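# Move glass flask from heating mantle to desk cork ring

## Task

Lift the round-bottom flask out of the heating mantle and leave it standing upright inside a cork ring on the desk. The cork rings start on the shelved bench by the window, so a ring must end up on the desk with the flask seated in it. The task fails if the flask ever touches the floor, or if it drops more than a few centimetres or is struck hard, since the glass breaks. At the end the gripper must have released the flask and the robot must have backed away. The robot must not tip over or finish leaning. The flask and ring must stay in place on their own, not because the robot is holding them.

## Robot and tools

Robot: a Hello Robot Stretch 3 with one arm. A two-wheeled base carries a vertical mast; a lift moves the arm up and down the mast, and the arm telescopes out to the robot's right side. The gripper cannot move forward by itself: you drive the base to shift it forward or back. The base measures 0.33 m long by 0.34 m wide and turns about the midpoint of its drive wheels, 0.05 m behind the front edge. With the arm pulled in and the wrist folded, a turn sweeps a 0.28 m radius circle. An unfolded, level wrist reaches past that circle.

Frames: the base frame sits on the floor between the drive wheels, with x forward, y left and z up. hand_pose is reported in this frame, at the spot where closed fingertips meet. With all wrist joints at zero, that frame's x points up, y points back toward the mast and z points to the rear. The odometry frame is where the base stood when the scene began. Heading is positive to the left, from -3.142 to 3.142.

Tool execute_actions: the argument actions is a list holding either one action or nothing (an empty list only returns state and images). An action may contain base, joints, or both, and optionally contact_limits; its motions start together. base holds exactly one key: translate_m, a forward drive in metres relative to where the base last reported itself (-1 to 1, negative reverses; no sideways motion), or rotate_rad, a relative turn in radians (-3.2 to 3.2, positive is counter-clockwise seen from above). joints is a set of absolute targets keyed by name: lift_m 0 to 1.1 (arm height on the mast); arm_m 0 to 0.52 (extension); wrist_yaw_rad -1.345 to 4.42 (0 along the arm, positive swings toward the front, 3.0 folds over the base); wrist_pitch_rad -1.57 to 0.451 (0 level, negative tips fingertips down); wrist_roll_rad -2.911 to 2.911 (0 means fingers side by side, level); gripper_m -0.089 to 0.179 (larger is wider; the real fingertip gap is about 0.007 m less near closed and 0.025 m less when wide, and zero below 0.007); head_pan_rad -3.953 to 1.73 (0 forward, positive left, -1.57 looks along the arm); head_tilt_rad -1.53 to 0.419 (negative looks down). contact_limits takes only arm_m, a motor effort percentage from 1 to 100 at which the arm motion halts with contact_stop; smaller is softer, but too small halts instantly. cameras is a list of head_camera, nav_camera, wrist_camera or all; omitted or null gives all, an empty list gives none. Any unknown key, name or out-of-range number rejects the whole call and nothing moves. A joint or base omitted from an action may keep pushing toward an earlier target. An action runs at most 15 s.

Tool wait: seconds from 0 to 10; no new command, returns state and images. Tool zoom_image: camera plus region [x0, y0, x1, y1] in pixels from the top-left of that camera's latest full image, no bigger than 504 by 504. Tool finished_scene: scene number; irreversible, call it only once the flask is seated, released and the robot is clear.

Results: the pictures line lists which camera each returned image belongs to. base_status and joint_status say how each motion ended: done (for the base this only means the wheels turned the commanded amount, slip included), off_target (stopped short, may still push), contact_stop, time_out or torque_fault (old target dropped). on_its_own covers what the call did not command; its held at value is a joint's target, not its position. joint_positions gives current values. lidar_m lists 12 distances in metres, 30-degree sectors starting straight ahead and going counter-clockwise (4th left, 7th behind, 10th right), in a plane 0.17 m above the floor; it misses glass, table tops and thin legs, and the robot itself can block sectors 5, 6, 9, 10. wrist_depth_mm and head_depth_mm are 7x7 grids of median depths (45-1000 and 280-4000 mm), with - for no reading; glass is invisible to them. base_odometry counts wheel turns only. turned_by_wheels and turned_by_imu give rotation since the last result. base_tilt gives forward and right lean in degrees, with a fixed bias up to about 4. motor_effort is a signed percentage with the peak in brackets; readings carry sizable bias and noise. If on_its_own flags an effort outside its rest range, the motor is likely loaded or pressing on something.

Gripping: command gripper_m below the object's width to grasp; lower squeezes harder, but a stall guard may then ease off, letting heavy or slick items slide; send a different value to re-squeeze. To release, open at least 0.02 beyond where the fingers met the object. Neither the reading nor done proves a grasp: check images.

Safety: arm and lift halt and go slack when pressing firmly; a slack lift can sag under load. Base, wrist and head never auto-stop. A wrist servo pushed hard for several seconds goes limp for 10 s. Fold or unfold the wrist only with lift_m between 0.32 and 0.95, wrist_pitch_rad -0.4 and roll near 0; once folded, lift may go down to 0.25. With wrist_yaw_rad under -0.4 keep pitch at -0.5 or lower. Pushing with the gripper above about 0.45 m can tip the robot, as can driving while gripping something fixed or snagging furniture (worst in reverse); undo in small steps, free the gripper, and lower lift_m near 0.2 if still leaning. Full base speed needs lift_m under 0.30, arm_m under 0.03 and wrist_yaw_rad above 2.54. Loose objects may occasionally get nudged by outside forces. Lower the flask gently, avoid knocks, and never let it reach the floor.

Each tool is called after "Call:" as a command line: name --argument value for each argument, lists and objects as JSON in quotes; but a table of rows of numbers goes row by row, as --pt "numbers of a row", without its own name.

## Session

Call:
execute_actions --actions '[]'

Scene clock: 0.00 s.
base_odometry: x=+0.000 y=+0.000 heading=+0.000 (m, m, rad; odometry frame)
turned_by_wheels: +0.000 (rad since the last result)
turned_by_imu: +0.000 (rad since the last result)
base_tilt: forward=-2.9 right=+0.3 (deg)
lidar_m: 1.71 1.82 1.70 1.92 1.65 1.32 1.33 1.59 2.21 1.90 1.51 1.51
head_depth_mm: 2086 1809 1797 2140 2105 1530 1547 / 2052 1928 1924 2274 2167 1650 1645 / 2061 2133 2113 2402 2239 1784 1787 / 2051 2693 2701 2735 2665 1939 1929 / 2051 2886 2945 2963 2996 2960 2377 / 2047 2849 3009 2969 2951 2949 2428 / 2053 2664 2709 2687 2672 2678 2388
base_status: not commanded
joint_positions: lift_m=+0.549 arm_m=-0.002 wrist_yaw_rad=+2.995 wrist_pitch_rad=-0.418 wrist_roll_rad=-0.006 gripper_m=+0.037 head_pan_rad=+0.002 head_tilt_rad=+0.001
joint_status: not commanded
motor_effort: left_wheel=+0 right_wheel=+0 lift_m=+26 arm_m=-1 wrist_yaw_rad=-1 wrist_pitch_rad=+7 wrist_roll_rad=+0 gripper_m=+0 head_pan_rad=+0 head_tilt_rad=+2 (%)
hand_pose: x=+0.0116 y=+0.0795 z=+0.5617 quat_wxyz=(+0.197, +0.698, +0.096, +0.681) (m; base frame)
wrist_depth_mm: - - - - - - - / - - - - - - - / - - - - - - - / - - - - - - - / - - - - - - - / 851 856 - 876 897 892 892 / 729 727 - 741 731 755 762
pictures: head_camera (sideways: a quarter turn clockwise sets it upright), nav_camera (sideways: a quarter turn counterclockwise sets it upright), wrist_camera
Images, in order (width x height): head_camera 896x504, nav_camera 672x504, wrist_camera 644x364.

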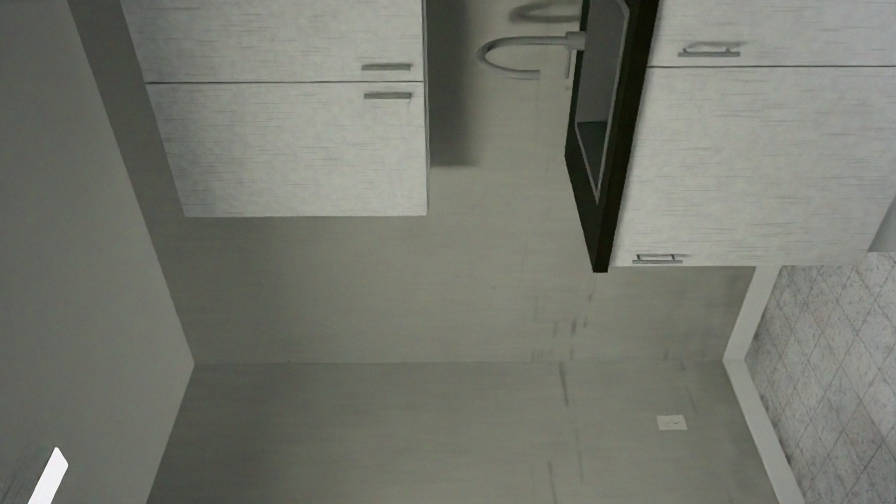

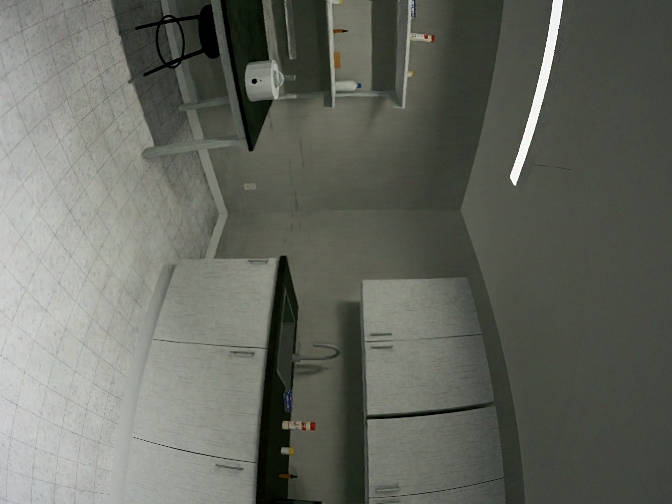

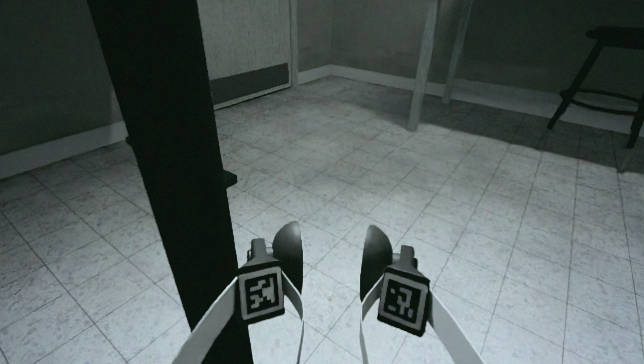

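Call:
execute_actions --actions '[{"joints":{"head_pan_rad":0.9,"head_tilt_rad":-0.3}}]' --cameras '["head_camera","nav_camera"]'

Call:
execute_actions --actions '[{"joints":{"head_pan_rad":1.7,"head_tilt_rad":-0.3}}]' --cameras '["head_camera","nav_camera"]'

Call:
execute_actions --actions '[{"joints":{"head_pan_rad":-1.4,"head_tilt_rad":-0.3}}]' --cameras '["head_camera","nav_camera"]'

Call:
execute_actions --actions '[{"joints":{"head_pan_rad":-2.9,"head_tilt_rad":-0.3}}]' --cameras '["head_camera","nav_camera"]'

Scene clock: 1.53 s.
base_odometry: x=+0.000 y=+0.000 heading=+0.000 (m, m, rad; odometry frame)
turned_by_wheels: +0.000 (rad since the last result)
turned_by_imu: +0.000 (rad since the last result)
base_tilt: forward=-2.8 right=+0.3 (deg)
lidar_m: 1.71 1.82 1.70 1.93 1.65 1.31 1.32 1.59 2.21 1.90 1.52 1.51
head_depth_mm: 2050 2212 2330 1695 2549 2012 1580 / 2081 2235 2323 2001 2528 2011 1589 / 2081 2188 2310 2001 2500 2034 1595 / 2093 2213 2357 2002 2571 2032 1583 / 2066 2199 2328 1988 2566 2017 1589 / 2093 2205 2332 1990 2494 2024 1587 / 2100 2236 2376 2427 2481 1935 1585
base_status: not commanded
joint_positions: lift_m=+0.549 arm_m=-0.002 wrist_yaw_rad=+2.995 wrist_pitch_rad=-0.418 wrist_roll_rad=-0.006 gripper_m=+0.037 head_pan_rad=+0.893 head_tilt_rad=-0.296
joint_status: all done
motor_effort: left_wheel=+0(0) right_wheel=+0(0) lift_m=+26(26) arm_m=-1(1) wrist_yaw_rad=+0(0) wrist_pitch_rad=+7(7) wrist_roll_rad=+0(0) gripper_m=+0(1) head_pan_rad=+4(49) head_tilt_rad=-1(20) (%)
hand_pose: x=+0.0116 y=+0.0795 z=+0.5617 quat_wxyz=(+0.197, +0.698, +0.096, +0.681) (m; base frame)
wrist_depth_mm: - - - - - - - / - - - - - - - / - - - - - - - / - - - - - - - / - - - - - - - / 856 858 - 868 903 885 897 / 722 727 - 746 734 761 755
pictures: head_camera (sideways: a quarter turn clockwise sets it upright), nav_camera (sideways: a quarter turn counterclockwise sets it upright)
Images, in order (width x height): head_camera 896x504, nav_camera 672x504.

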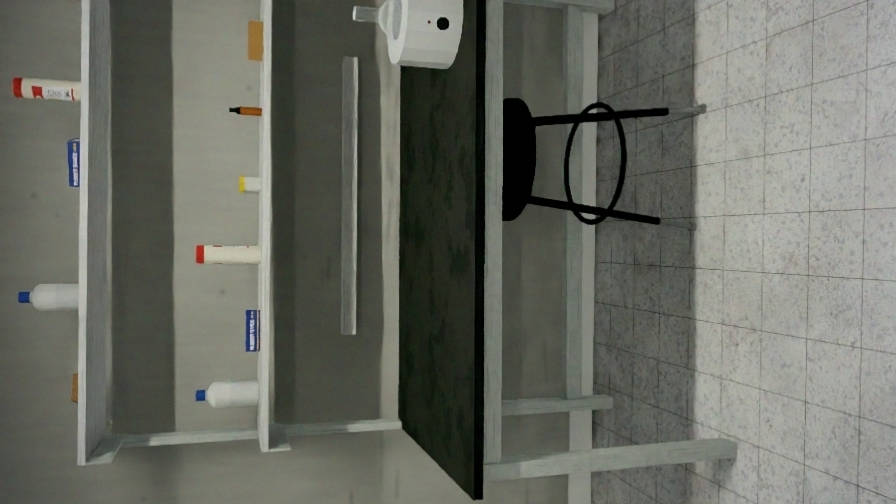

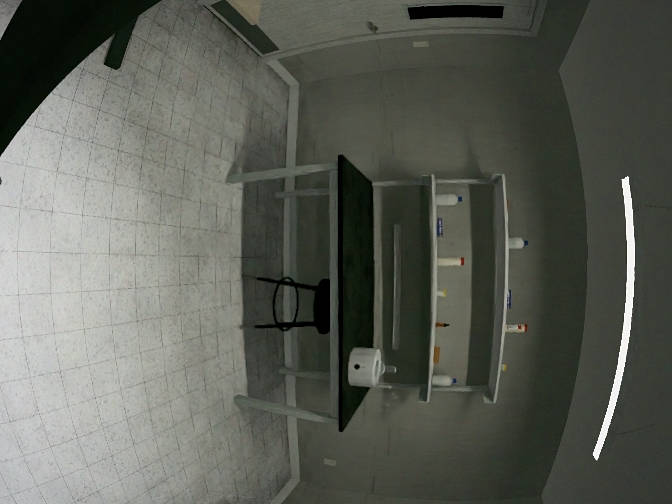

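Scene clock: 2.53 s.
base_odometry: x=+0.000 y=+0.000 heading=+0.000 (m, m, rad; odometry frame)
turned_by_wheels: +0.000 (rad since the last result)
turned_by_imu: +0.000 (rad since the last result)
base_tilt: forward=-2.9 right=+0.3 (deg)
lidar_m: 1.71 1.83 1.70 1.92 1.65 1.32 1.33 1.59 2.21 1.90 1.52 1.51
head_depth_mm: 2391 2503 2599 2711 2661 2034 1597 / 2380 2537 2706 2861 2758 2018 1594 / 2128 2235 2382 2571 2616 2030 1606 / 1967 2046 2201 2276 2403 2020 1580 / 1800 1880 1980 2098 2077 2025 1584 / 1677 1736 1824 1919 1239 1919 1554 / 1566 1627 1719 1757 1243 1480 1551
base_status: not commanded
joint_positions: lift_m=+0.549 arm_m=-0.002 wrist_yaw_rad=+2.995 wrist_pitch_rad=-0.418 wrist_roll_rad=-0.006 gripper_m=+0.037 head_pan_rad=+1.693 head_tilt_rad=-0.296
joint_status: all done
motor_effort: left_wheel=+0(1) right_wheel=+0(0) lift_m=+26(26) arm_m=-1(1) wrist_yaw_rad=+0(0) wrist_pitch_rad=+7(7) wrist_roll_rad=+0(0) gripper_m=+1(0) head_pan_rad=+5(52) head_tilt_rad=-1(1) (%)
hand_pose: x=+0.0116 y=+0.0795 z=+0.5617 quat_wxyz=(+0.197, +0.698, +0.096, +0.681) (m; base frame)
wrist_depth_mm: - - - - - - - / - - - - - - - / - - - - - - - / - - - - - - - / - - - - - - - / 850 862 - 892 900 898 905 / 734 734 - 744 730 756 755
pictures: head_camera (sideways: a quarter turn clockwise sets it upright), nav_camera (sideways: a quarter turn counterclockwise sets it upright)
Images, in order (width x height): head_camera 896x504, nav_camera 672x504.

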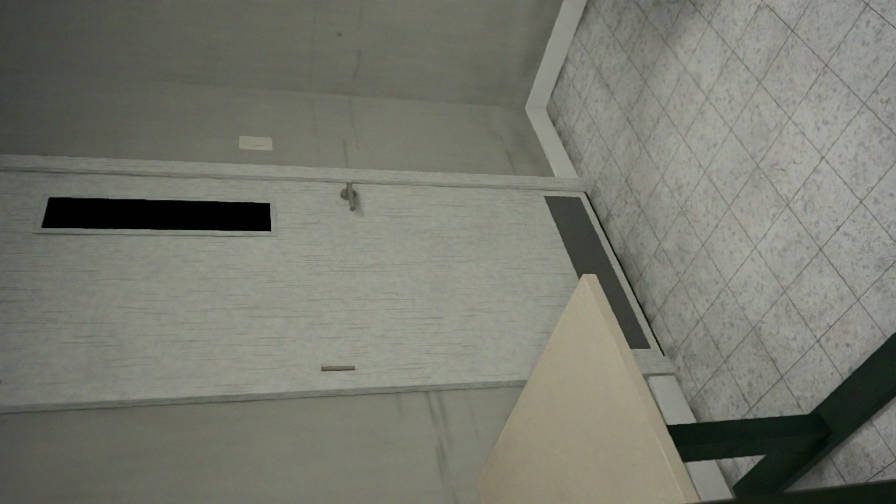

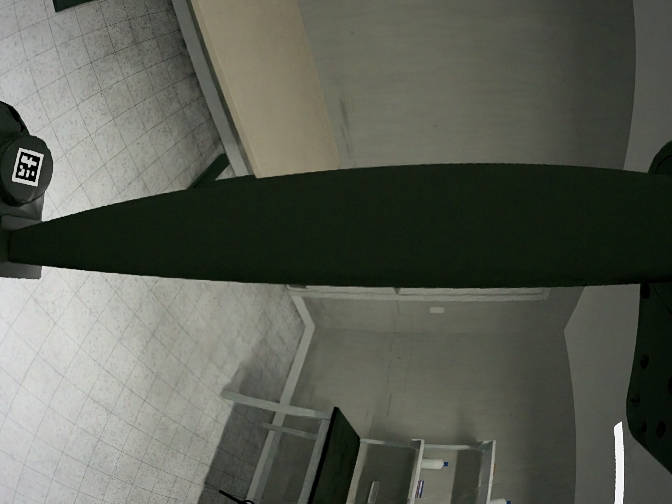

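Scene clock: 4.57 s.
base_odometry: x=+0.000 y=+0.000 heading=+0.000 (m, m, rad; odometry frame)
turned_by_wheels: +0.000 (rad since the last result)
turned_by_imu: +0.000 (rad since the last result)
base_tilt: forward=-2.9 right=+0.3 (deg)
lidar_m: 1.71 1.82 1.70 1.92 1.65 1.32 1.32 1.59 2.21 1.90 1.52 1.52
head_depth_mm: 2440 2509 2660 2585 2519 2016 1585 / 2671 2755 2866 3007 2811 2038 1592 / 2583 2739 2968 3154 2790 2032 1581 / 2433 2552 2631 2863 2764 2033 1589 / 2206 2347 2475 2588 2660 2006 1578 / 2083 2164 2292 2406 2496 2010 1587 / 1975 2049 2166 2231 2347 1995 1577
base_status: not commanded
joint_positions: lift_m=+0.549 arm_m=-0.002 wrist_yaw_rad=+2.995 wrist_pitch_rad=-0.418 wrist_roll_rad=-0.006 gripper_m=+0.037 head_pan_rad=-1.393 head_tilt_rad=-0.296
joint_status: all done
motor_effort: left_wheel=-1(0) right_wheel=+0(0) lift_m=+26(26) arm_m=-1(0) wrist_yaw_rad=-1(0) wrist_pitch_rad=+7(7) wrist_roll_rad=+0(0) gripper_m=+1(1) head_pan_rad=-4(46) head_tilt_rad=-1(2) (%)
hand_pose: x=+0.0116 y=+0.0795 z=+0.5617 quat_wxyz=(+0.197, +0.698, +0.096, +0.681) (m; base frame)
wrist_depth_mm: - - - - - - - / - - - - - - - / - - - - - - - / - - - - - - - / - - - - - - - / 847 863 - 869 907 889 898 / 728 740 - 737 726 759 760
pictures: head_camera (sideways: a quarter turn clockwise sets it upright), nav_camera (sideways: a quarter turn counterclockwise sets it upright)
Images, in order (width x height): head_camera 896x504, nav_camera 672x504.

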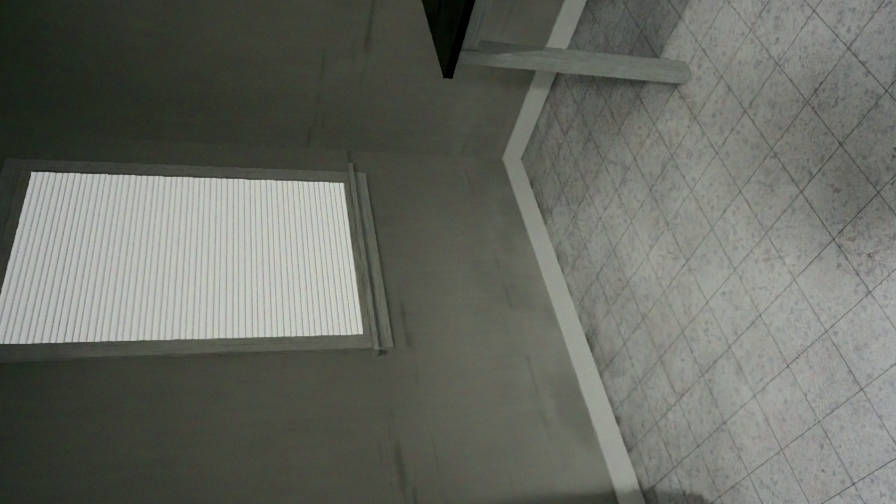

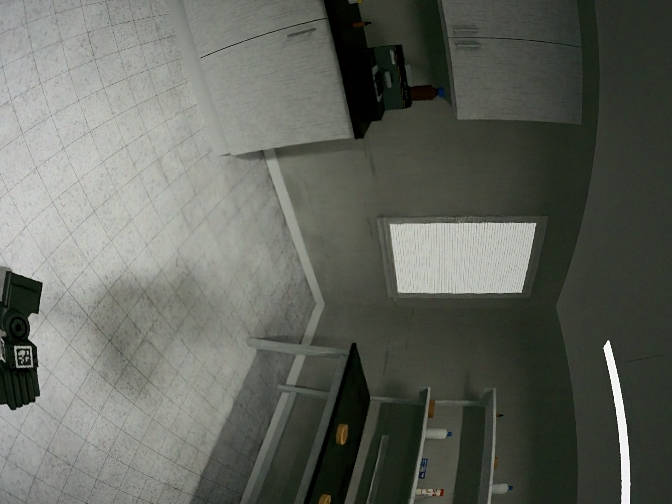

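Scene clock: 5.90 s.
base_odometry: x=+0.000 y=+0.000 heading=+0.000 (m, m, rad; odometry frame)
turned_by_wheels: +0.000 (rad since the last result)
turned_by_imu: +0.000 (rad since the last result)
base_tilt: forward=-2.9 right=+0.3 (deg)
lidar_m: 1.71 1.82 1.70 1.93 1.65 1.31 1.32 1.59 2.21 1.90 1.52 1.51
head_depth_mm: 1804 1853 1935 2007 1249 1960 1578 / 1960 2047 2155 2226 2265 2012 1590 / 2200 2277 2400 2528 2571 2052 1581 / 2451 2601 2708 2829 2777 2028 1597 / 2391 2502 2668 2790 2776 2036 1600 / 2222 2322 2470 2564 2651 2004 1587 / 2112 2227 2303 2431 2496 2009 1576
base_status: not commanded
joint_positions: lift_m=+0.549 arm_m=-0.002 wrist_yaw_rad=+2.995 wrist_pitch_rad=-0.418 wrist_roll_rad=-0.006 gripper_m=+0.037 head_pan_rad=-2.893 head_tilt_rad=-0.296
joint_status: all done
motor_effort: left_wheel=-1(0) right_wheel=+0(0) lift_m=+26(26) arm_m=-1(0) wrist_yaw_rad=+0(0) wrist_pitch_rad=+7(7) wrist_roll_rad=+0(0) gripper_m=+0(0) head_pan_rad=-4(48) head_tilt_rad=-2(1) (%)
hand_pose: x=+0.0116 y=+0.0795 z=+0.5617 quat_wxyz=(+0.197, +0.698, +0.096, +0.681) (m; base frame)
wrist_depth_mm: - - - - - - - / - - - - - - - / - - - - - - - / - - - - - - - / - - - - - - - / 839 858 - 880 896 887 890 / 732 728 - 749 734 752 769
pictures: head_camera (sideways: a quarter turn clockwise sets it upright), nav_camera (sideways: a quarter turn counterclockwise sets it upright)
Images, in order (width x height): head_camera 896x504, nav_camera 672x504.

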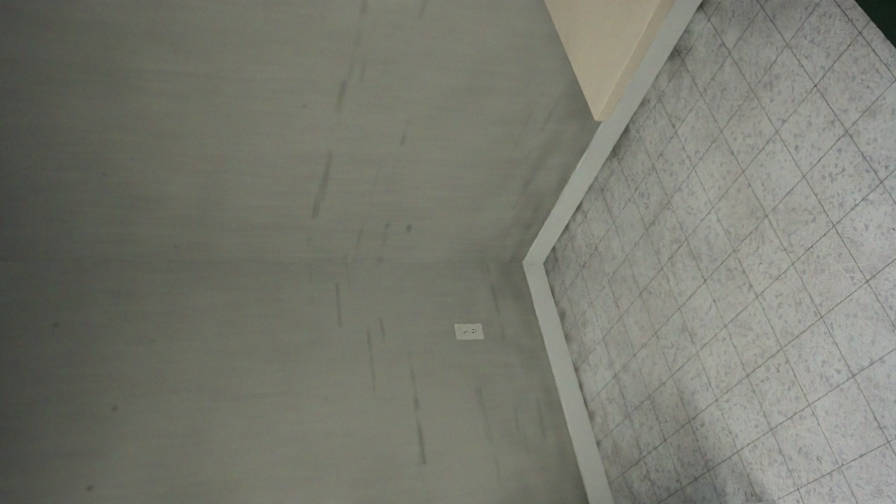

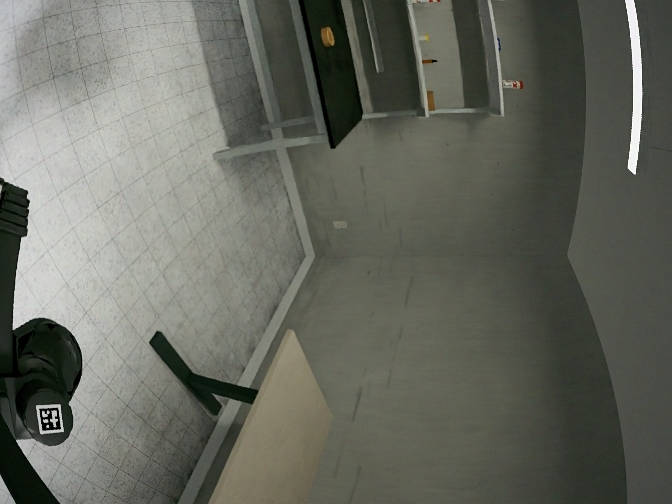

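Call:
execute_actions --actions '[{"joints":{"head_pan_rad":-2.1,"head_tilt_rad":-0.3,"lift_m":0.27}}]' --cameras '["head_camera","nav_camera"]'

Scene clock: 10.67 s.
base_odometry: x=+0.000 y=+0.000 heading=+0.000 (m, m, rad; odometry frame)
turned_by_wheels: +0.000 (rad since the last result)
turned_by_imu: -0.001 (rad since the last result)
base_tilt: forward=-2.9 right=+0.2 (deg)
lidar_m: 1.71 1.82 1.70 1.93 1.65 1.32 1.32 1.59 2.21 1.90 1.52 1.51
head_depth_mm: 1963 2097 2210 1843 2408 1964 1587 / 1994 2150 2221 1847 2476 2033 1596 / 2016 2164 2264 1834 2513 2029 1583 / 2043 2176 2311 1831 2534 2005 1588 / 2086 2195 2359 2003 2550 2015 1588 / 2113 2238 2395 1973 2633 1992 1592 / 2151 2286 2405 2001 2611 2017 1590
base_status: not commanded
joint_positions: lift_m=+0.271 arm_m=-0.002 wrist_yaw_rad=+2.995 wrist_pitch_rad=-0.418 wrist_roll_rad=-0.006 gripper_m=+0.037 head_pan_rad=-2.107 head_tilt_rad=-0.296
joint_status: all done
motor_effort: left_wheel=+0(0) right_wheel=+0(0) lift_m=+12(23) arm_m=+0(1) wrist_yaw_rad=+0(1) wrist_pitch_rad=+7(7) wrist_roll_rad=+0(0) gripper_m=+0(0) head_pan_rad=+5(49) head_tilt_rad=-2(1) (%)
hand_pose: x=+0.0116 y=+0.0795 z=+0.2834 quat_wxyz=(+0.197, +0.698, +0.096, +0.681) (m; base frame)
wrist_depth_mm: - - - - - - - / - - - - - - - / - - - - - - - / 760 770 793 791 807 805 819 / 598 611 638 630 649 642 645 / 501 507 - 532 533 525 524 / 443 - - - 427 448 449
pictures: head_camera (sideways: a quarter turn clockwise sets it upright), nav_camera (sideways: a quarter turn counterclockwise sets it upright)
Images, in order (width x height): head_camera 896x504, nav_camera 672x504.

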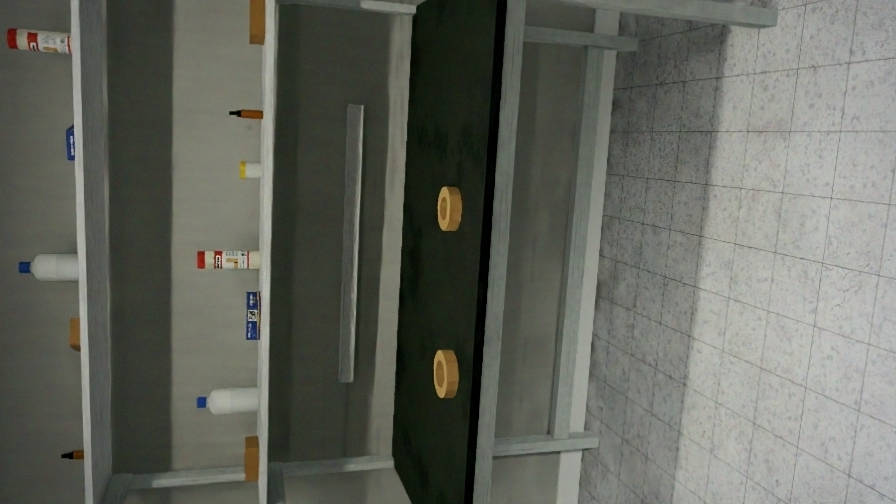

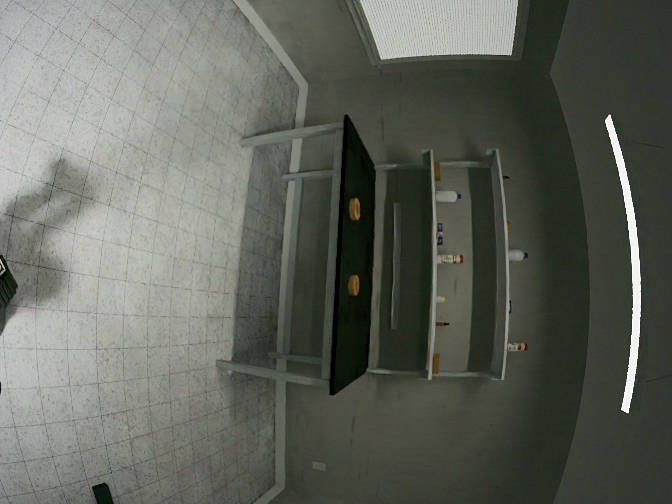

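Call:
zoom_image --camera "head_camera" --region '[380,170,520,420]'

Region (380, 170, 520, 420) of head_camera's 896x504 image, scaled by 2.016, with more detail than that image has; it fills the left 282 columns of this view, and the rest is white.

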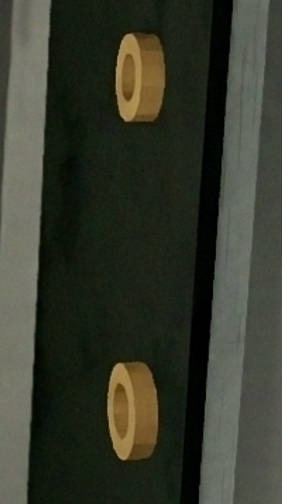

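Call:
execute_actions --actions '[{"base":{"rotate_rad":0.95}}]' --cameras '[]'

Call:
execute_actions --actions '[{"base":{"translate_m":-1.0},"joints":{"head_pan_rad":-1.57,"head_tilt_rad":-0.6}}]' --cameras '[]'

Call:
execute_actions --actions '[{"base":{"rotate_rad":-1.63},"joints":{"lift_m":0.93}}]' --cameras '["head_camera","nav_camera"]'

Scene clock: 13.53 s.
base_odometry: x=+0.000 y=+0.000 heading=+0.950 (m, m, rad; odometry frame)
turned_by_wheels: +0.950 (rad since the last result)
turned_by_imu: +0.945 (rad since the last result)
base_tilt: forward=-2.9 right=+0.2 (deg)
lidar_m: 1.70 2.07 1.33 1.64 1.79 1.59 2.21 1.90 1.53 1.51 1.64 1.83
head_depth_mm: 2360 2523 2680 2830 2768 2043 1598 / 2250 2397 2531 2725 2783 2024 1584 / 2155 2272 2384 2547 2622 2028 1598 / 2047 2205 2331 2425 2511 2015 1585 / 1961 2065 2202 2269 2405 2000 1593 / 1885 1970 2075 1573 1640 1741 1592 / 1529 1620 1685 1508 1567 1661 1583
base_status: done
joint_positions: lift_m=+0.271 arm_m=-0.002 wrist_yaw_rad=+2.995 wrist_pitch_rad=-0.418 wrist_roll_rad=-0.006 gripper_m=+0.037 head_pan_rad=-2.107 head_tilt_rad=-0.297
joint_status: not commanded
motor_effort: left_wheel=-5(16) right_wheel=+2(7) lift_m=+12(12) arm_m=-1(1) wrist_yaw_rad=-1(0) wrist_pitch_rad=+7(7) wrist_roll_rad=+0(0) gripper_m=+0(0) head_pan_rad=+4(4) head_tilt_rad=-1(1) (%)
hand_pose: x=+0.0116 y=+0.0795 z=+0.2834 quat_wxyz=(+0.197, +0.698, +0.096, +0.681) (m; base frame)
wrist_depth_mm: - - - - - - - / - - - - - - - / - 995 - - - - - / 761 765 783 800 800 817 826 / 605 611 634 632 649 636 647 / 505 505 - 530 533 524 527 / 441 - - - 431 445 444
pictures: none
No camera images: the call's "cameras" was empty. Leave "cameras" out to get every camera's image.

Scene clock: 18.57 s.
base_odometry: x=-0.582 y=-0.813 heading=+0.950 (m, m, rad; odometry frame)
turned_by_wheels: +0.000 (rad since the last result)
turned_by_imu: -0.009 (rad since the last result)
base_tilt: forward=-3.0 right=+0.3 (deg)
lidar_m: 2.82 2.05 1.34 1.77 0.72 0.72 1.22 1.33 1.11 1.49 1.50 2.25
head_depth_mm: 1672 1804 2056 2248 1833 1518 1278 / 1702 1884 2073 2222 1816 1505 1274 / 1696 1881 2070 2240 1818 1492 1273 / 1710 1893 2093 2228 1807 1490 1270 / 1739 1900 2129 2253 1791 1491 1262 / 1748 1861 2002 2063 1785 1486 1264 / 1617 1496 1534 1675 1795 1488 1262
base_status: done
joint_positions: lift_m=+0.271 arm_m=-0.002 wrist_yaw_rad=+2.995 wrist_pitch_rad=-0.418 wrist_roll_rad=-0.006 gripper_m=+0.037 head_pan_rad=-1.577 head_tilt_rad=-0.592
joint_status: all done
motor_effort: left_wheel=-4(18) right_wheel=+2(3) lift_m=+12(12) arm_m=-1(1) wrist_yaw_rad=+1(0) wrist_pitch_rad=+7(7) wrist_roll_rad=+0(0) gripper_m=+0(0) head_pan_rad=+5(40) head_tilt_rad=-3(18) (%)
hand_pose: x=+0.0116 y=+0.0795 z=+0.2834 quat_wxyz=(+0.197, +0.698, +0.096, +0.681) (m; base frame)
wrist_depth_mm: - - - - - - - / - - - - - - - / - - - - - - - / 763 774 791 790 803 823 835 / 601 612 636 627 640 641 639 / 503 500 - 536 528 524 527 / 437 - - - 428 443 446
pictures: none
No camera images: the call's "cameras" was empty. Leave "cameras" out to get every camera's image.

Scene clock: 25.40 s.
base_odometry: x=-0.582 y=-0.813 heading=-0.680 (m, m, rad; odometry frame)
turned_by_wheels: -1.630 (rad since the last result)
turned_by_imu: -1.623 (rad since the last result)
base_tilt: forward=-2.9 right=+0.3 (deg)
lidar_m: 1.68 1.49 2.11 2.69 2.07 1.33 1.77 1.82 0.72 1.22 1.29 1.11
head_depth_mm: 1123 1266 1305 947 772 - - / 1123 1264 1300 946 771 - - / 1129 1230 1286 947 767 1582 - / 1147 1232 1284 942 768 1560 - / 1153 1232 1276 906 764 1562 - / 1161 1237 1274 937 760 1566 - / 1155 1233 1261 927 757 1484 1288
base_status: done
joint_positions: lift_m=+0.929 arm_m=-0.002 wrist_yaw_rad=+2.995 wrist_pitch_rad=-0.418 wrist_roll_rad=-0.006 gripper_m=+0.037 head_pan_rad=-1.577 head_tilt_rad=-0.593
joint_status: all done
motor_effort: left_wheel=+4(15) right_wheel=-3(7) lift_m=+39(40) arm_m=-1(1) wrist_yaw_rad=+0(1) wrist_pitch_rad=+7(7) wrist_roll_rad=+0(0) gripper_m=+0(0) head_pan_rad=+4(5) head_tilt_rad=-3(3) (%)
hand_pose: x=+0.0116 y=+0.0795 z=+0.9420 quat_wxyz=(+0.197, +0.698, +0.096, +0.681) (m; base frame)
wrist_depth_mm: - - - - - - - / - - - - - - - / - - - - - - - / - - - - - - - / - - - - - - - / - - - - - - - / - - - - - - -
pictures: head_camera (sideways: a quarter turn clockwise sets it upright), nav_camera (sideways: a quarter turn counterclockwise sets it upright)
Images, in order (width x height): head_camera 896x504, nav_camera 672x504.

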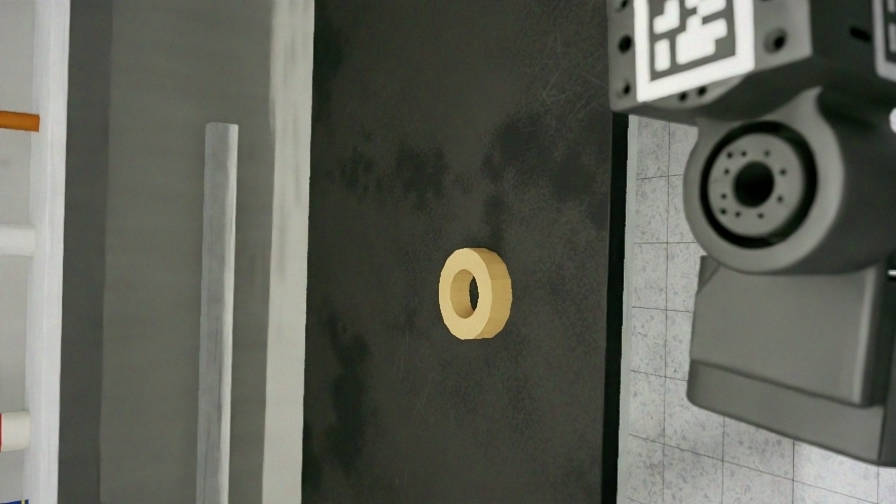

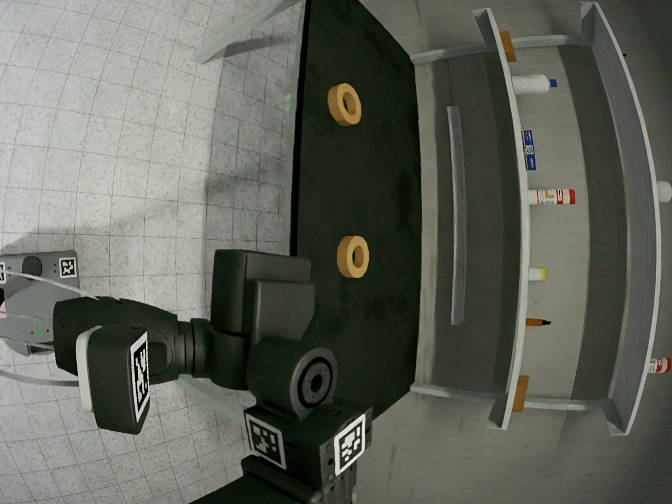

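Call:
execute_actions --actions '[{"base":{"translate_m":0.07},"joints":{"wrist_yaw_rad":0,"gripper_m":0.179}}]' --cameras '[]'

Call:
execute_actions --actions '[{"joints":{"arm_m":0.2,"lift_m":0.87}}]'

Scene clock: 28.27 s.
base_odometry: x=-0.528 y=-0.857 heading=-0.680 (m, m, rad; odometry frame)
turned_by_wheels: +0.000 (rad since the last result)
turned_by_imu: +0.000 (rad since the last result)
base_tilt: forward=-2.9 right=+0.3 (deg)
lidar_m: 1.67 1.43 2.00 2.70 2.10 1.40 1.84 0.77 0.78 1.22 1.30 1.05
head_depth_mm: 1128 1265 1300 947 772 - - / 1128 1241 1295 948 768 - - / 1125 1234 1291 939 785 - - / 1156 1237 1287 889 790 - - / 1167 1227 1274 934 764 1491 1263 / 1155 1235 1272 933 760 1465 1262 / 1161 1257 1263 934 760 1488 1261
base_status: done
joint_positions: lift_m=+0.929 arm_m=-0.002 wrist_yaw_rad=+0.002 wrist_pitch_rad=-0.418 wrist_roll_rad=-0.006 gripper_m=+0.179 head_pan_rad=-1.577 head_tilt_rad=-0.593
joint_status: all done
motor_effort: left_wheel=+4(11) right_wheel=-3(4) lift_m=+38(39) arm_m=-1(0) wrist_yaw_rad=-1(2) wrist_pitch_rad=+7(7) wrist_roll_rad=+0(0) gripper_m=+0(91) head_pan_rad=+3(4) head_tilt_rad=-3(2) (%)
hand_pose: x=-0.0211 y=-0.3669 z=+0.9420 quat_wxyz=(+0.694, +0.148, -0.689, -0.146) (m; base frame)
wrist_depth_mm: - - - - 994 993 961 / - - - - - - - / 762 787 786 812 812 837 - / 540 550 581 556 606 606 619 / 474 471 459 464 469 479 480 / - - - - 479 420 409 / - - - - - - -
pictures: none
No camera images: the call's "cameras" was empty. Leave "cameras" out to get every camera's image.

Scene clock: 31.00 s.
base_odometry: x=-0.528 y=-0.857 heading=-0.680 (m, m, rad; odometry frame)
turned_by_wheels: +0.000 (rad since the last result)
turned_by_imu: +0.000 (rad since the last result)
base_tilt: forward=-2.9 right=+0.3 (deg)
lidar_m: 1.67 1.43 2.00 2.70 2.10 1.40 1.84 0.77 0.78 1.22 1.30 1.05
head_depth_mm: 1131 1266 1306 990 - - 1247 / 1125 1230 1290 1030 - 1494 1268 / 1131 1238 1291 - - 1495 1279 / 1166 1241 1279 1015 - 1490 1263 / 1161 1245 1286 973 741 1490 1271 / 1157 1227 1273 933 760 1482 1260 / 1162 1247 1266 931 756 1475 1261
base_status: not commanded
joint_positions: lift_m=+0.871 arm_m=+0.200 wrist_yaw_rad=+0.000 wrist_pitch_rad=-0.418 wrist_roll_rad=-0.006 gripper_m=+0.179 head_pan_rad=-1.577 head_tilt_rad=-0.593
joint_status: all done
motor_effort: left_wheel=+4(4) right_wheel=-3(3) lift_m=+12(35) arm_m=+2(2) wrist_yaw_rad=+0(2) wrist_pitch_rad=+7(7) wrist_roll_rad=+0(0) gripper_m=+0(1) head_pan_rad=+5(5) head_tilt_rad=-3(3) (%)
hand_pose: x=-0.0214 y=-0.5691 z=+0.8834 quat_wxyz=(+0.694, +0.147, -0.689, -0.146) (m; base frame)
wrist_depth_mm: 886 889 837 819 749 801 775 / 910 937 918 908 878 871 842 / 612 619 633 634 662 668 682 / 440 456 467 470 481 489 491 / 355 378 370 354 363 383 387 / 304 303 304 309 311 313 326 / 249 257 260 262 265 266 272
pictures: head_camera (sideways: a quarter turn clockwise sets it upright), nav_camera (sideways: a quarter turn counterclockwise sets it upright), wrist_camera
Images, in order (width x height): head_camera 896x504, nav_camera 672x504, wrist_camera 644x364.

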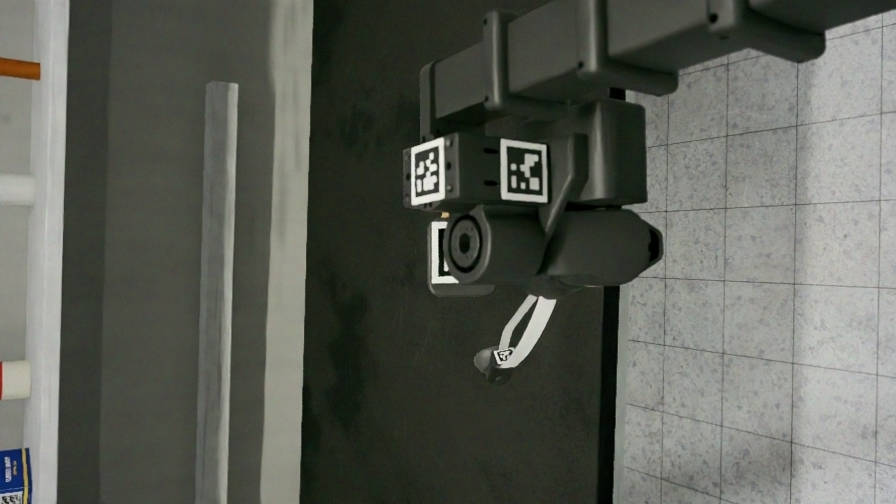

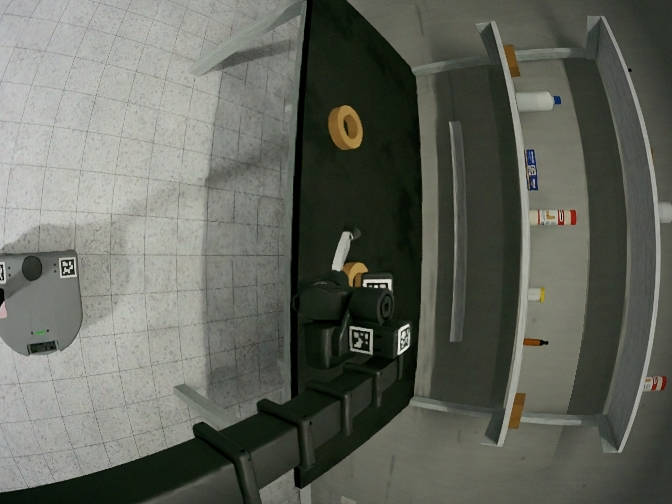

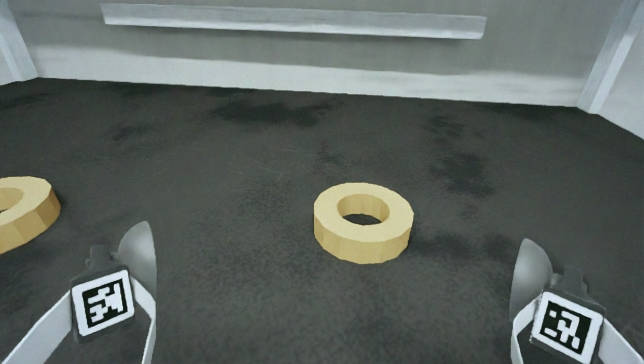

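Call:
execute_actions --actions '[{"joints":{"arm_m":0.27,"lift_m":0.81,"wrist_yaw_rad":-0.09}}]' --cameras '["head_camera","wrist_camera"]'

Scene clock: 33.10 s.
base_odometry: x=-0.528 y=-0.857 heading=-0.680 (m, m, rad; odometry frame)
turned_by_wheels: +0.000 (rad since the last result)
turned_by_imu: +0.000 (rad since the last result)
base_tilt: forward=-2.8 right=+0.3 (deg)
lidar_m: 1.66 1.43 2.00 2.69 2.10 1.40 1.83 0.77 0.78 1.22 1.30 1.05
head_depth_mm: 1125 1263 1298 947 771 - - / 1139 1233 1293 990 - 1462 1279 / 1131 1244 1292 1027 - 1509 1272 / 1163 1229 1275 1018 - 1498 1280 / 1162 1241 1274 955 762 1494 1263 / 1168 1251 1264 931 759 1490 1268 / 1155 1259 1264 929 758 1484 1261
base_status: not commanded
joint_positions: lift_m=+0.811 arm_m=+0.270 wrist_yaw_rad=-0.089 wrist_pitch_rad=-0.418 wrist_roll_rad=-0.006 gripper_m=+0.179 head_pan_rad=-1.577 head_tilt_rad=-0.593
joint_status: all done
motor_effort: left_wheel=+4(4) right_wheel=-3(3) lift_m=+12(15) arm_m=+1(1) wrist_yaw_rad=-2(2) wrist_pitch_rad=+7(7) wrist_roll_rad=+0(0) gripper_m=+1(0) head_pan_rad=+4(4) head_tilt_rad=-3(3) (%)
hand_pose: x=-0.0415 y=-0.6382 z=+0.8234 quat_wxyz=(+0.687, +0.117, -0.695, -0.177) (m; base frame)
wrist_depth_mm: 775 767 775 776 777 776 760 / 703 723 744 758 825 824 824 / 455 469 481 484 498 503 515 / 343 346 349 309 359 365 370 / 271 285 276 244 262 287 290 / 229 226 230 232 234 236 246 / 187 193 196 197 199 199 205
pictures: head_camera (sideways: a quarter turn clockwise sets it upright), wrist_camera
Images, in order (width x height): head_camera 896x504, wrist_camera 644x364.

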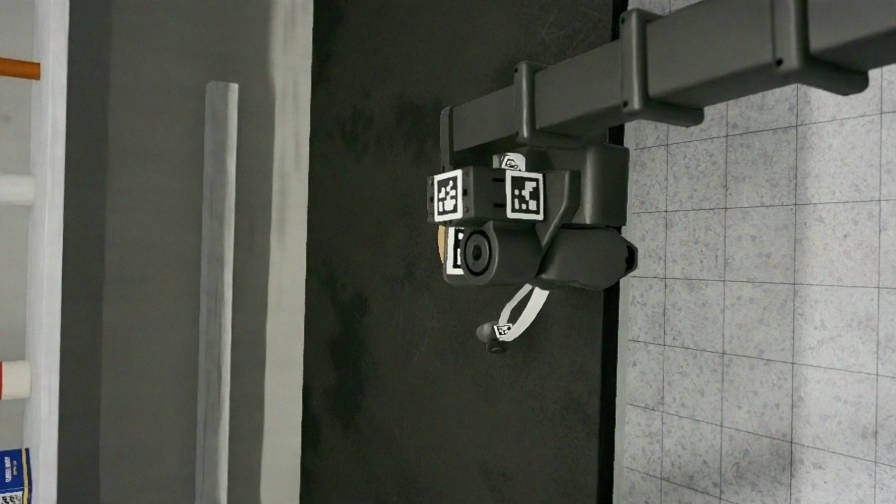

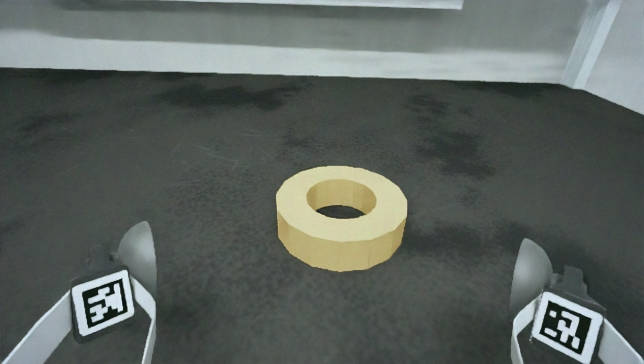

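Call:
execute_actions --actions '[{"joints":{"arm_m":0.33,"lift_m":0.768,"wrist_yaw_rad":-0.11,"wrist_roll_rad":0.03}}]' --cameras '["wrist_camera"]'

Scene clock: 35.17 s.
base_odometry: x=-0.528 y=-0.857 heading=-0.680 (m, m, rad; odometry frame)
turned_by_wheels: +0.000 (rad since the last result)
turned_by_imu: +0.000 (rad since the last result)
base_tilt: forward=-2.9 right=+0.3 (deg)
lidar_m: 1.67 1.43 2.00 2.69 2.10 1.40 1.83 0.77 0.78 1.22 1.30 1.05
head_depth_mm: 1127 1274 1299 952 770 1536 - / 1125 1245 1298 990 - - 1275 / 1134 1233 1284 1023 722 1502 1274 / 1165 1236 1281 1015 790 1481 1266 / 1154 1234 1271 940 765 1479 1268 / 1160 1234 1277 934 762 1492 1251 / 1155 1255 1262 929 758 1474 1257
base_status: not commanded
joint_positions: lift_m=+0.769 arm_m=+0.330 wrist_yaw_rad=-0.109 wrist_pitch_rad=-0.418 wrist_roll_rad=+0.026 gripper_m=+0.179 head_pan_rad=-1.577 head_tilt_rad=-0.593
joint_status: all done
motor_effort: left_wheel=+4(4) right_wheel=-3(3) lift_m=+12(13) arm_m=+2(2) wrist_yaw_rad=+0(2) wrist_pitch_rad=+7(7) wrist_roll_rad=+2(4) gripper_m=+0(0) head_pan_rad=+3(4) head_tilt_rad=-3(3) (%)
hand_pose: x=-0.0459 y=-0.6978 z=+0.7814 quat_wxyz=(+0.674, +0.107, -0.707, -0.186) (m; base frame)
wrist_depth_mm: 700 700 717 720 724 732 731 / 597 597 587 583 589 583 582 / 375 375 374 373 371 371 372 / 274 275 274 231 241 273 272 / 217 226 216 170 177 215 215 / 186 179 179 166 173 177 183 / - 152 152 152 152 152 153
pictures: wrist_camera
Images, in order (width x height): wrist_camera 644x364.

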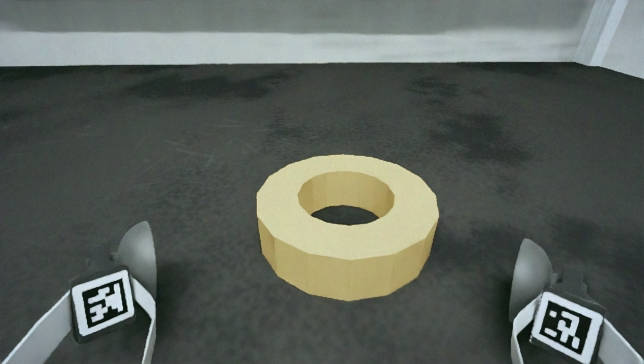

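Call:
execute_actions --actions '[{"base":{"translate_m":-0.01},"joints":{"arm_m":0.395,"lift_m":0.76}}]' --cameras '["wrist_camera","nav_camera"]'

Scene clock: 37.07 s.
base_odometry: x=-0.535 y=-0.851 heading=-0.680 (m, m, rad; odometry frame)
turned_by_wheels: +0.000 (rad since the last result)
turned_by_imu: +0.000 (rad since the last result)
base_tilt: forward=-3.0 right=+0.3 (deg)
lidar_m: 1.67 1.43 2.01 2.69 2.09 1.39 1.82 0.76 0.77 1.22 1.30 1.06
head_depth_mm: 1131 1276 1302 950 772 1546 - / 1129 1234 1288 970 796 - 1259 / 1128 1244 1287 - 745 1491 1275 / 1159 1239 1284 - 738 1487 1285 / 1164 1228 1286 941 764 1488 1262 / 1161 1231 1262 927 762 1484 1264 / 1152 1257 1274 931 755 1487 1265
base_status: done
joint_positions: lift_m=+0.761 arm_m=+0.395 wrist_yaw_rad=-0.119 wrist_pitch_rad=-0.404 wrist_roll_rad=+0.018 gripper_m=+0.179 head_pan_rad=-1.577 head_tilt_rad=-0.593
joint_status: all done
motor_effort: left_wheel=+3(11) right_wheel=-3(8) lift_m=+8(14) arm_m=+3(4) wrist_yaw_rad=+9(10) wrist_pitch_rad=+0(7) wrist_roll_rad=+7(7) gripper_m=+0(0) head_pan_rad=+4(5) head_tilt_rad=-3(4) (%)
hand_pose: x=-0.0483 y=-0.7640 z=+0.7766 quat_wxyz=(+0.677, +0.099, -0.706, -0.184) (m; base frame)
wrist_depth_mm: 633 642 648 656 663 666 657 / 593 596 597 598 604 607 613 / 370 367 372 370 373 376 376 / 267 267 269 270 269 271 272 / 209 219 202 171 170 211 212 / 178 173 140 169 145 172 180 / - 147 122 115 115 143 -
pictures: nav_camera (sideways: a quarter turn counterclockwise sets it upright), wrist_camera
Images, in order (width x height): nav_camera 672x504, wrist_camera 644x364.

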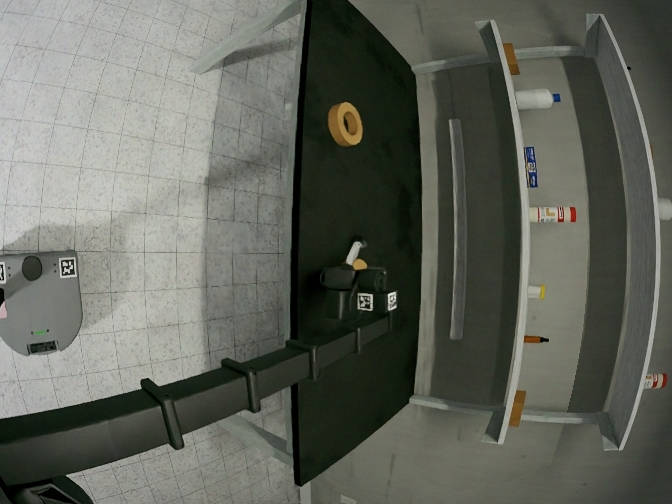

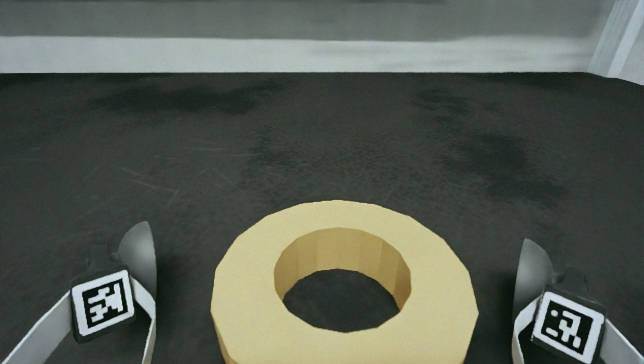

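Call:
execute_actions --actions '[{"joints":{"arm_m":0.375,"lift_m":0.77}}]' --cameras '[]'

Call:
execute_actions --actions '[{"joints":{"gripper_m":0.135}}]' --cameras '["wrist_camera"]'

Scene clock: 38.40 s.
base_odometry: x=-0.535 y=-0.851 heading=-0.680 (m, m, rad; odometry frame)
turned_by_wheels: +0.000 (rad since the last result)
turned_by_imu: +0.000 (rad since the last result)
base_tilt: forward=-3.0 right=+0.3 (deg)
lidar_m: 1.67 1.44 2.02 2.69 2.09 1.39 1.83 0.76 0.77 1.22 1.30 1.06
head_depth_mm: 1121 1264 1302 953 775 1544 - / 1128 1238 1286 985 - - 1252 / 1126 1241 1286 1048 731 1500 1271 / 1154 1236 1290 - 732 1481 1265 / 1162 1238 1275 972 765 1480 1263 / 1157 1239 1267 934 760 1495 1262 / 1163 1262 1260 928 757 1493 1260
base_status: not commanded
joint_positions: lift_m=+0.769 arm_m=+0.375 wrist_yaw_rad=-0.112 wrist_pitch_rad=-0.415 wrist_roll_rad=+0.026 gripper_m=+0.179 head_pan_rad=-1.577 head_tilt_rad=-0.593
joint_status: all done
motor_effort: left_wheel=+4(4) right_wheel=-2(2) lift_m=+38(45) arm_m=-3(3) wrist_yaw_rad=+2(10) wrist_pitch_rad=+5(5) wrist_roll_rad=+3(7) gripper_m=+0(1) head_pan_rad=+4(4) head_tilt_rad=-3(3) (%)
hand_pose: x=-0.0465 y=-0.7436 z=+0.7827 quat_wxyz=(+0.674, +0.105, -0.707, -0.186) (m; base frame)
wrist_depth_mm: 657 660 671 674 677 690 675 / 601 602 597 589 591 594 592 / 378 381 377 379 377 379 377 / 278 278 278 277 277 276 276 / 219 228 210 191 181 217 217 / 187 180 153 174 142 179 186 / - 153 149 121 128 153 155
pictures: none
No camera images: the call's "cameras" was empty. Leave "cameras" out to get every camera's image.

Scene clock: 39.33 s.
base_odometry: x=-0.535 y=-0.851 heading=-0.680 (m, m, rad; odometry frame)
turned_by_wheels: +0.000 (rad since the last result)
turned_by_imu: +0.000 (rad since the last result)
base_tilt: forward=-2.9 right=+0.3 (deg)
lidar_m: 1.67 1.44 2.01 2.70 2.09 1.39 1.82 0.76 0.76 1.22 1.30 1.06
head_depth_mm: 1122 1282 1296 946 772 1541 - / 1129 1236 1302 980 - - 1257 / 1136 1238 1285 1047 733 1493 1270 / 1152 1232 1278 - 732 1499 1268 / 1155 1233 1273 936 765 1483 1270 / 1156 1237 1266 932 761 1488 1262 / 1159 1251 1261 933 759 1473 1259
base_status: not commanded
joint_positions: lift_m=+0.769 arm_m=+0.375 wrist_yaw_rad=-0.112 wrist_pitch_rad=-0.415 wrist_roll_rad=+0.026 gripper_m=+0.135 head_pan_rad=-1.577 head_tilt_rad=-0.593
joint_status: all done
motor_effort: left_wheel=+4(3) right_wheel=-3(2) lift_m=+38(38) arm_m=-2(3) wrist_yaw_rad=+2(2) wrist_pitch_rad=+6(5) wrist_roll_rad=+3(3) gripper_m=+0(92) head_pan_rad=+4(5) head_tilt_rad=-3(3) (%)
hand_pose: x=-0.0465 y=-0.7436 z=+0.7827 quat_wxyz=(+0.674, +0.105, -0.707, -0.186) (m; base frame)
wrist_depth_mm: 654 657 670 675 681 689 673 / 608 605 602 593 595 594 592 / 380 378 379 379 378 375 377 / 279 278 277 278 276 276 274 / 218 218 210 191 181 217 217 / 181 187 148 174 142 - 179 / 158 149 145 121 129 146 152
pictures: wrist_camera
Images, in order (width x height): wrist_camera 644x364.

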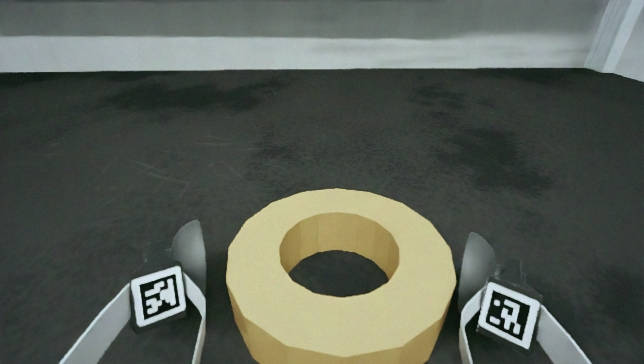

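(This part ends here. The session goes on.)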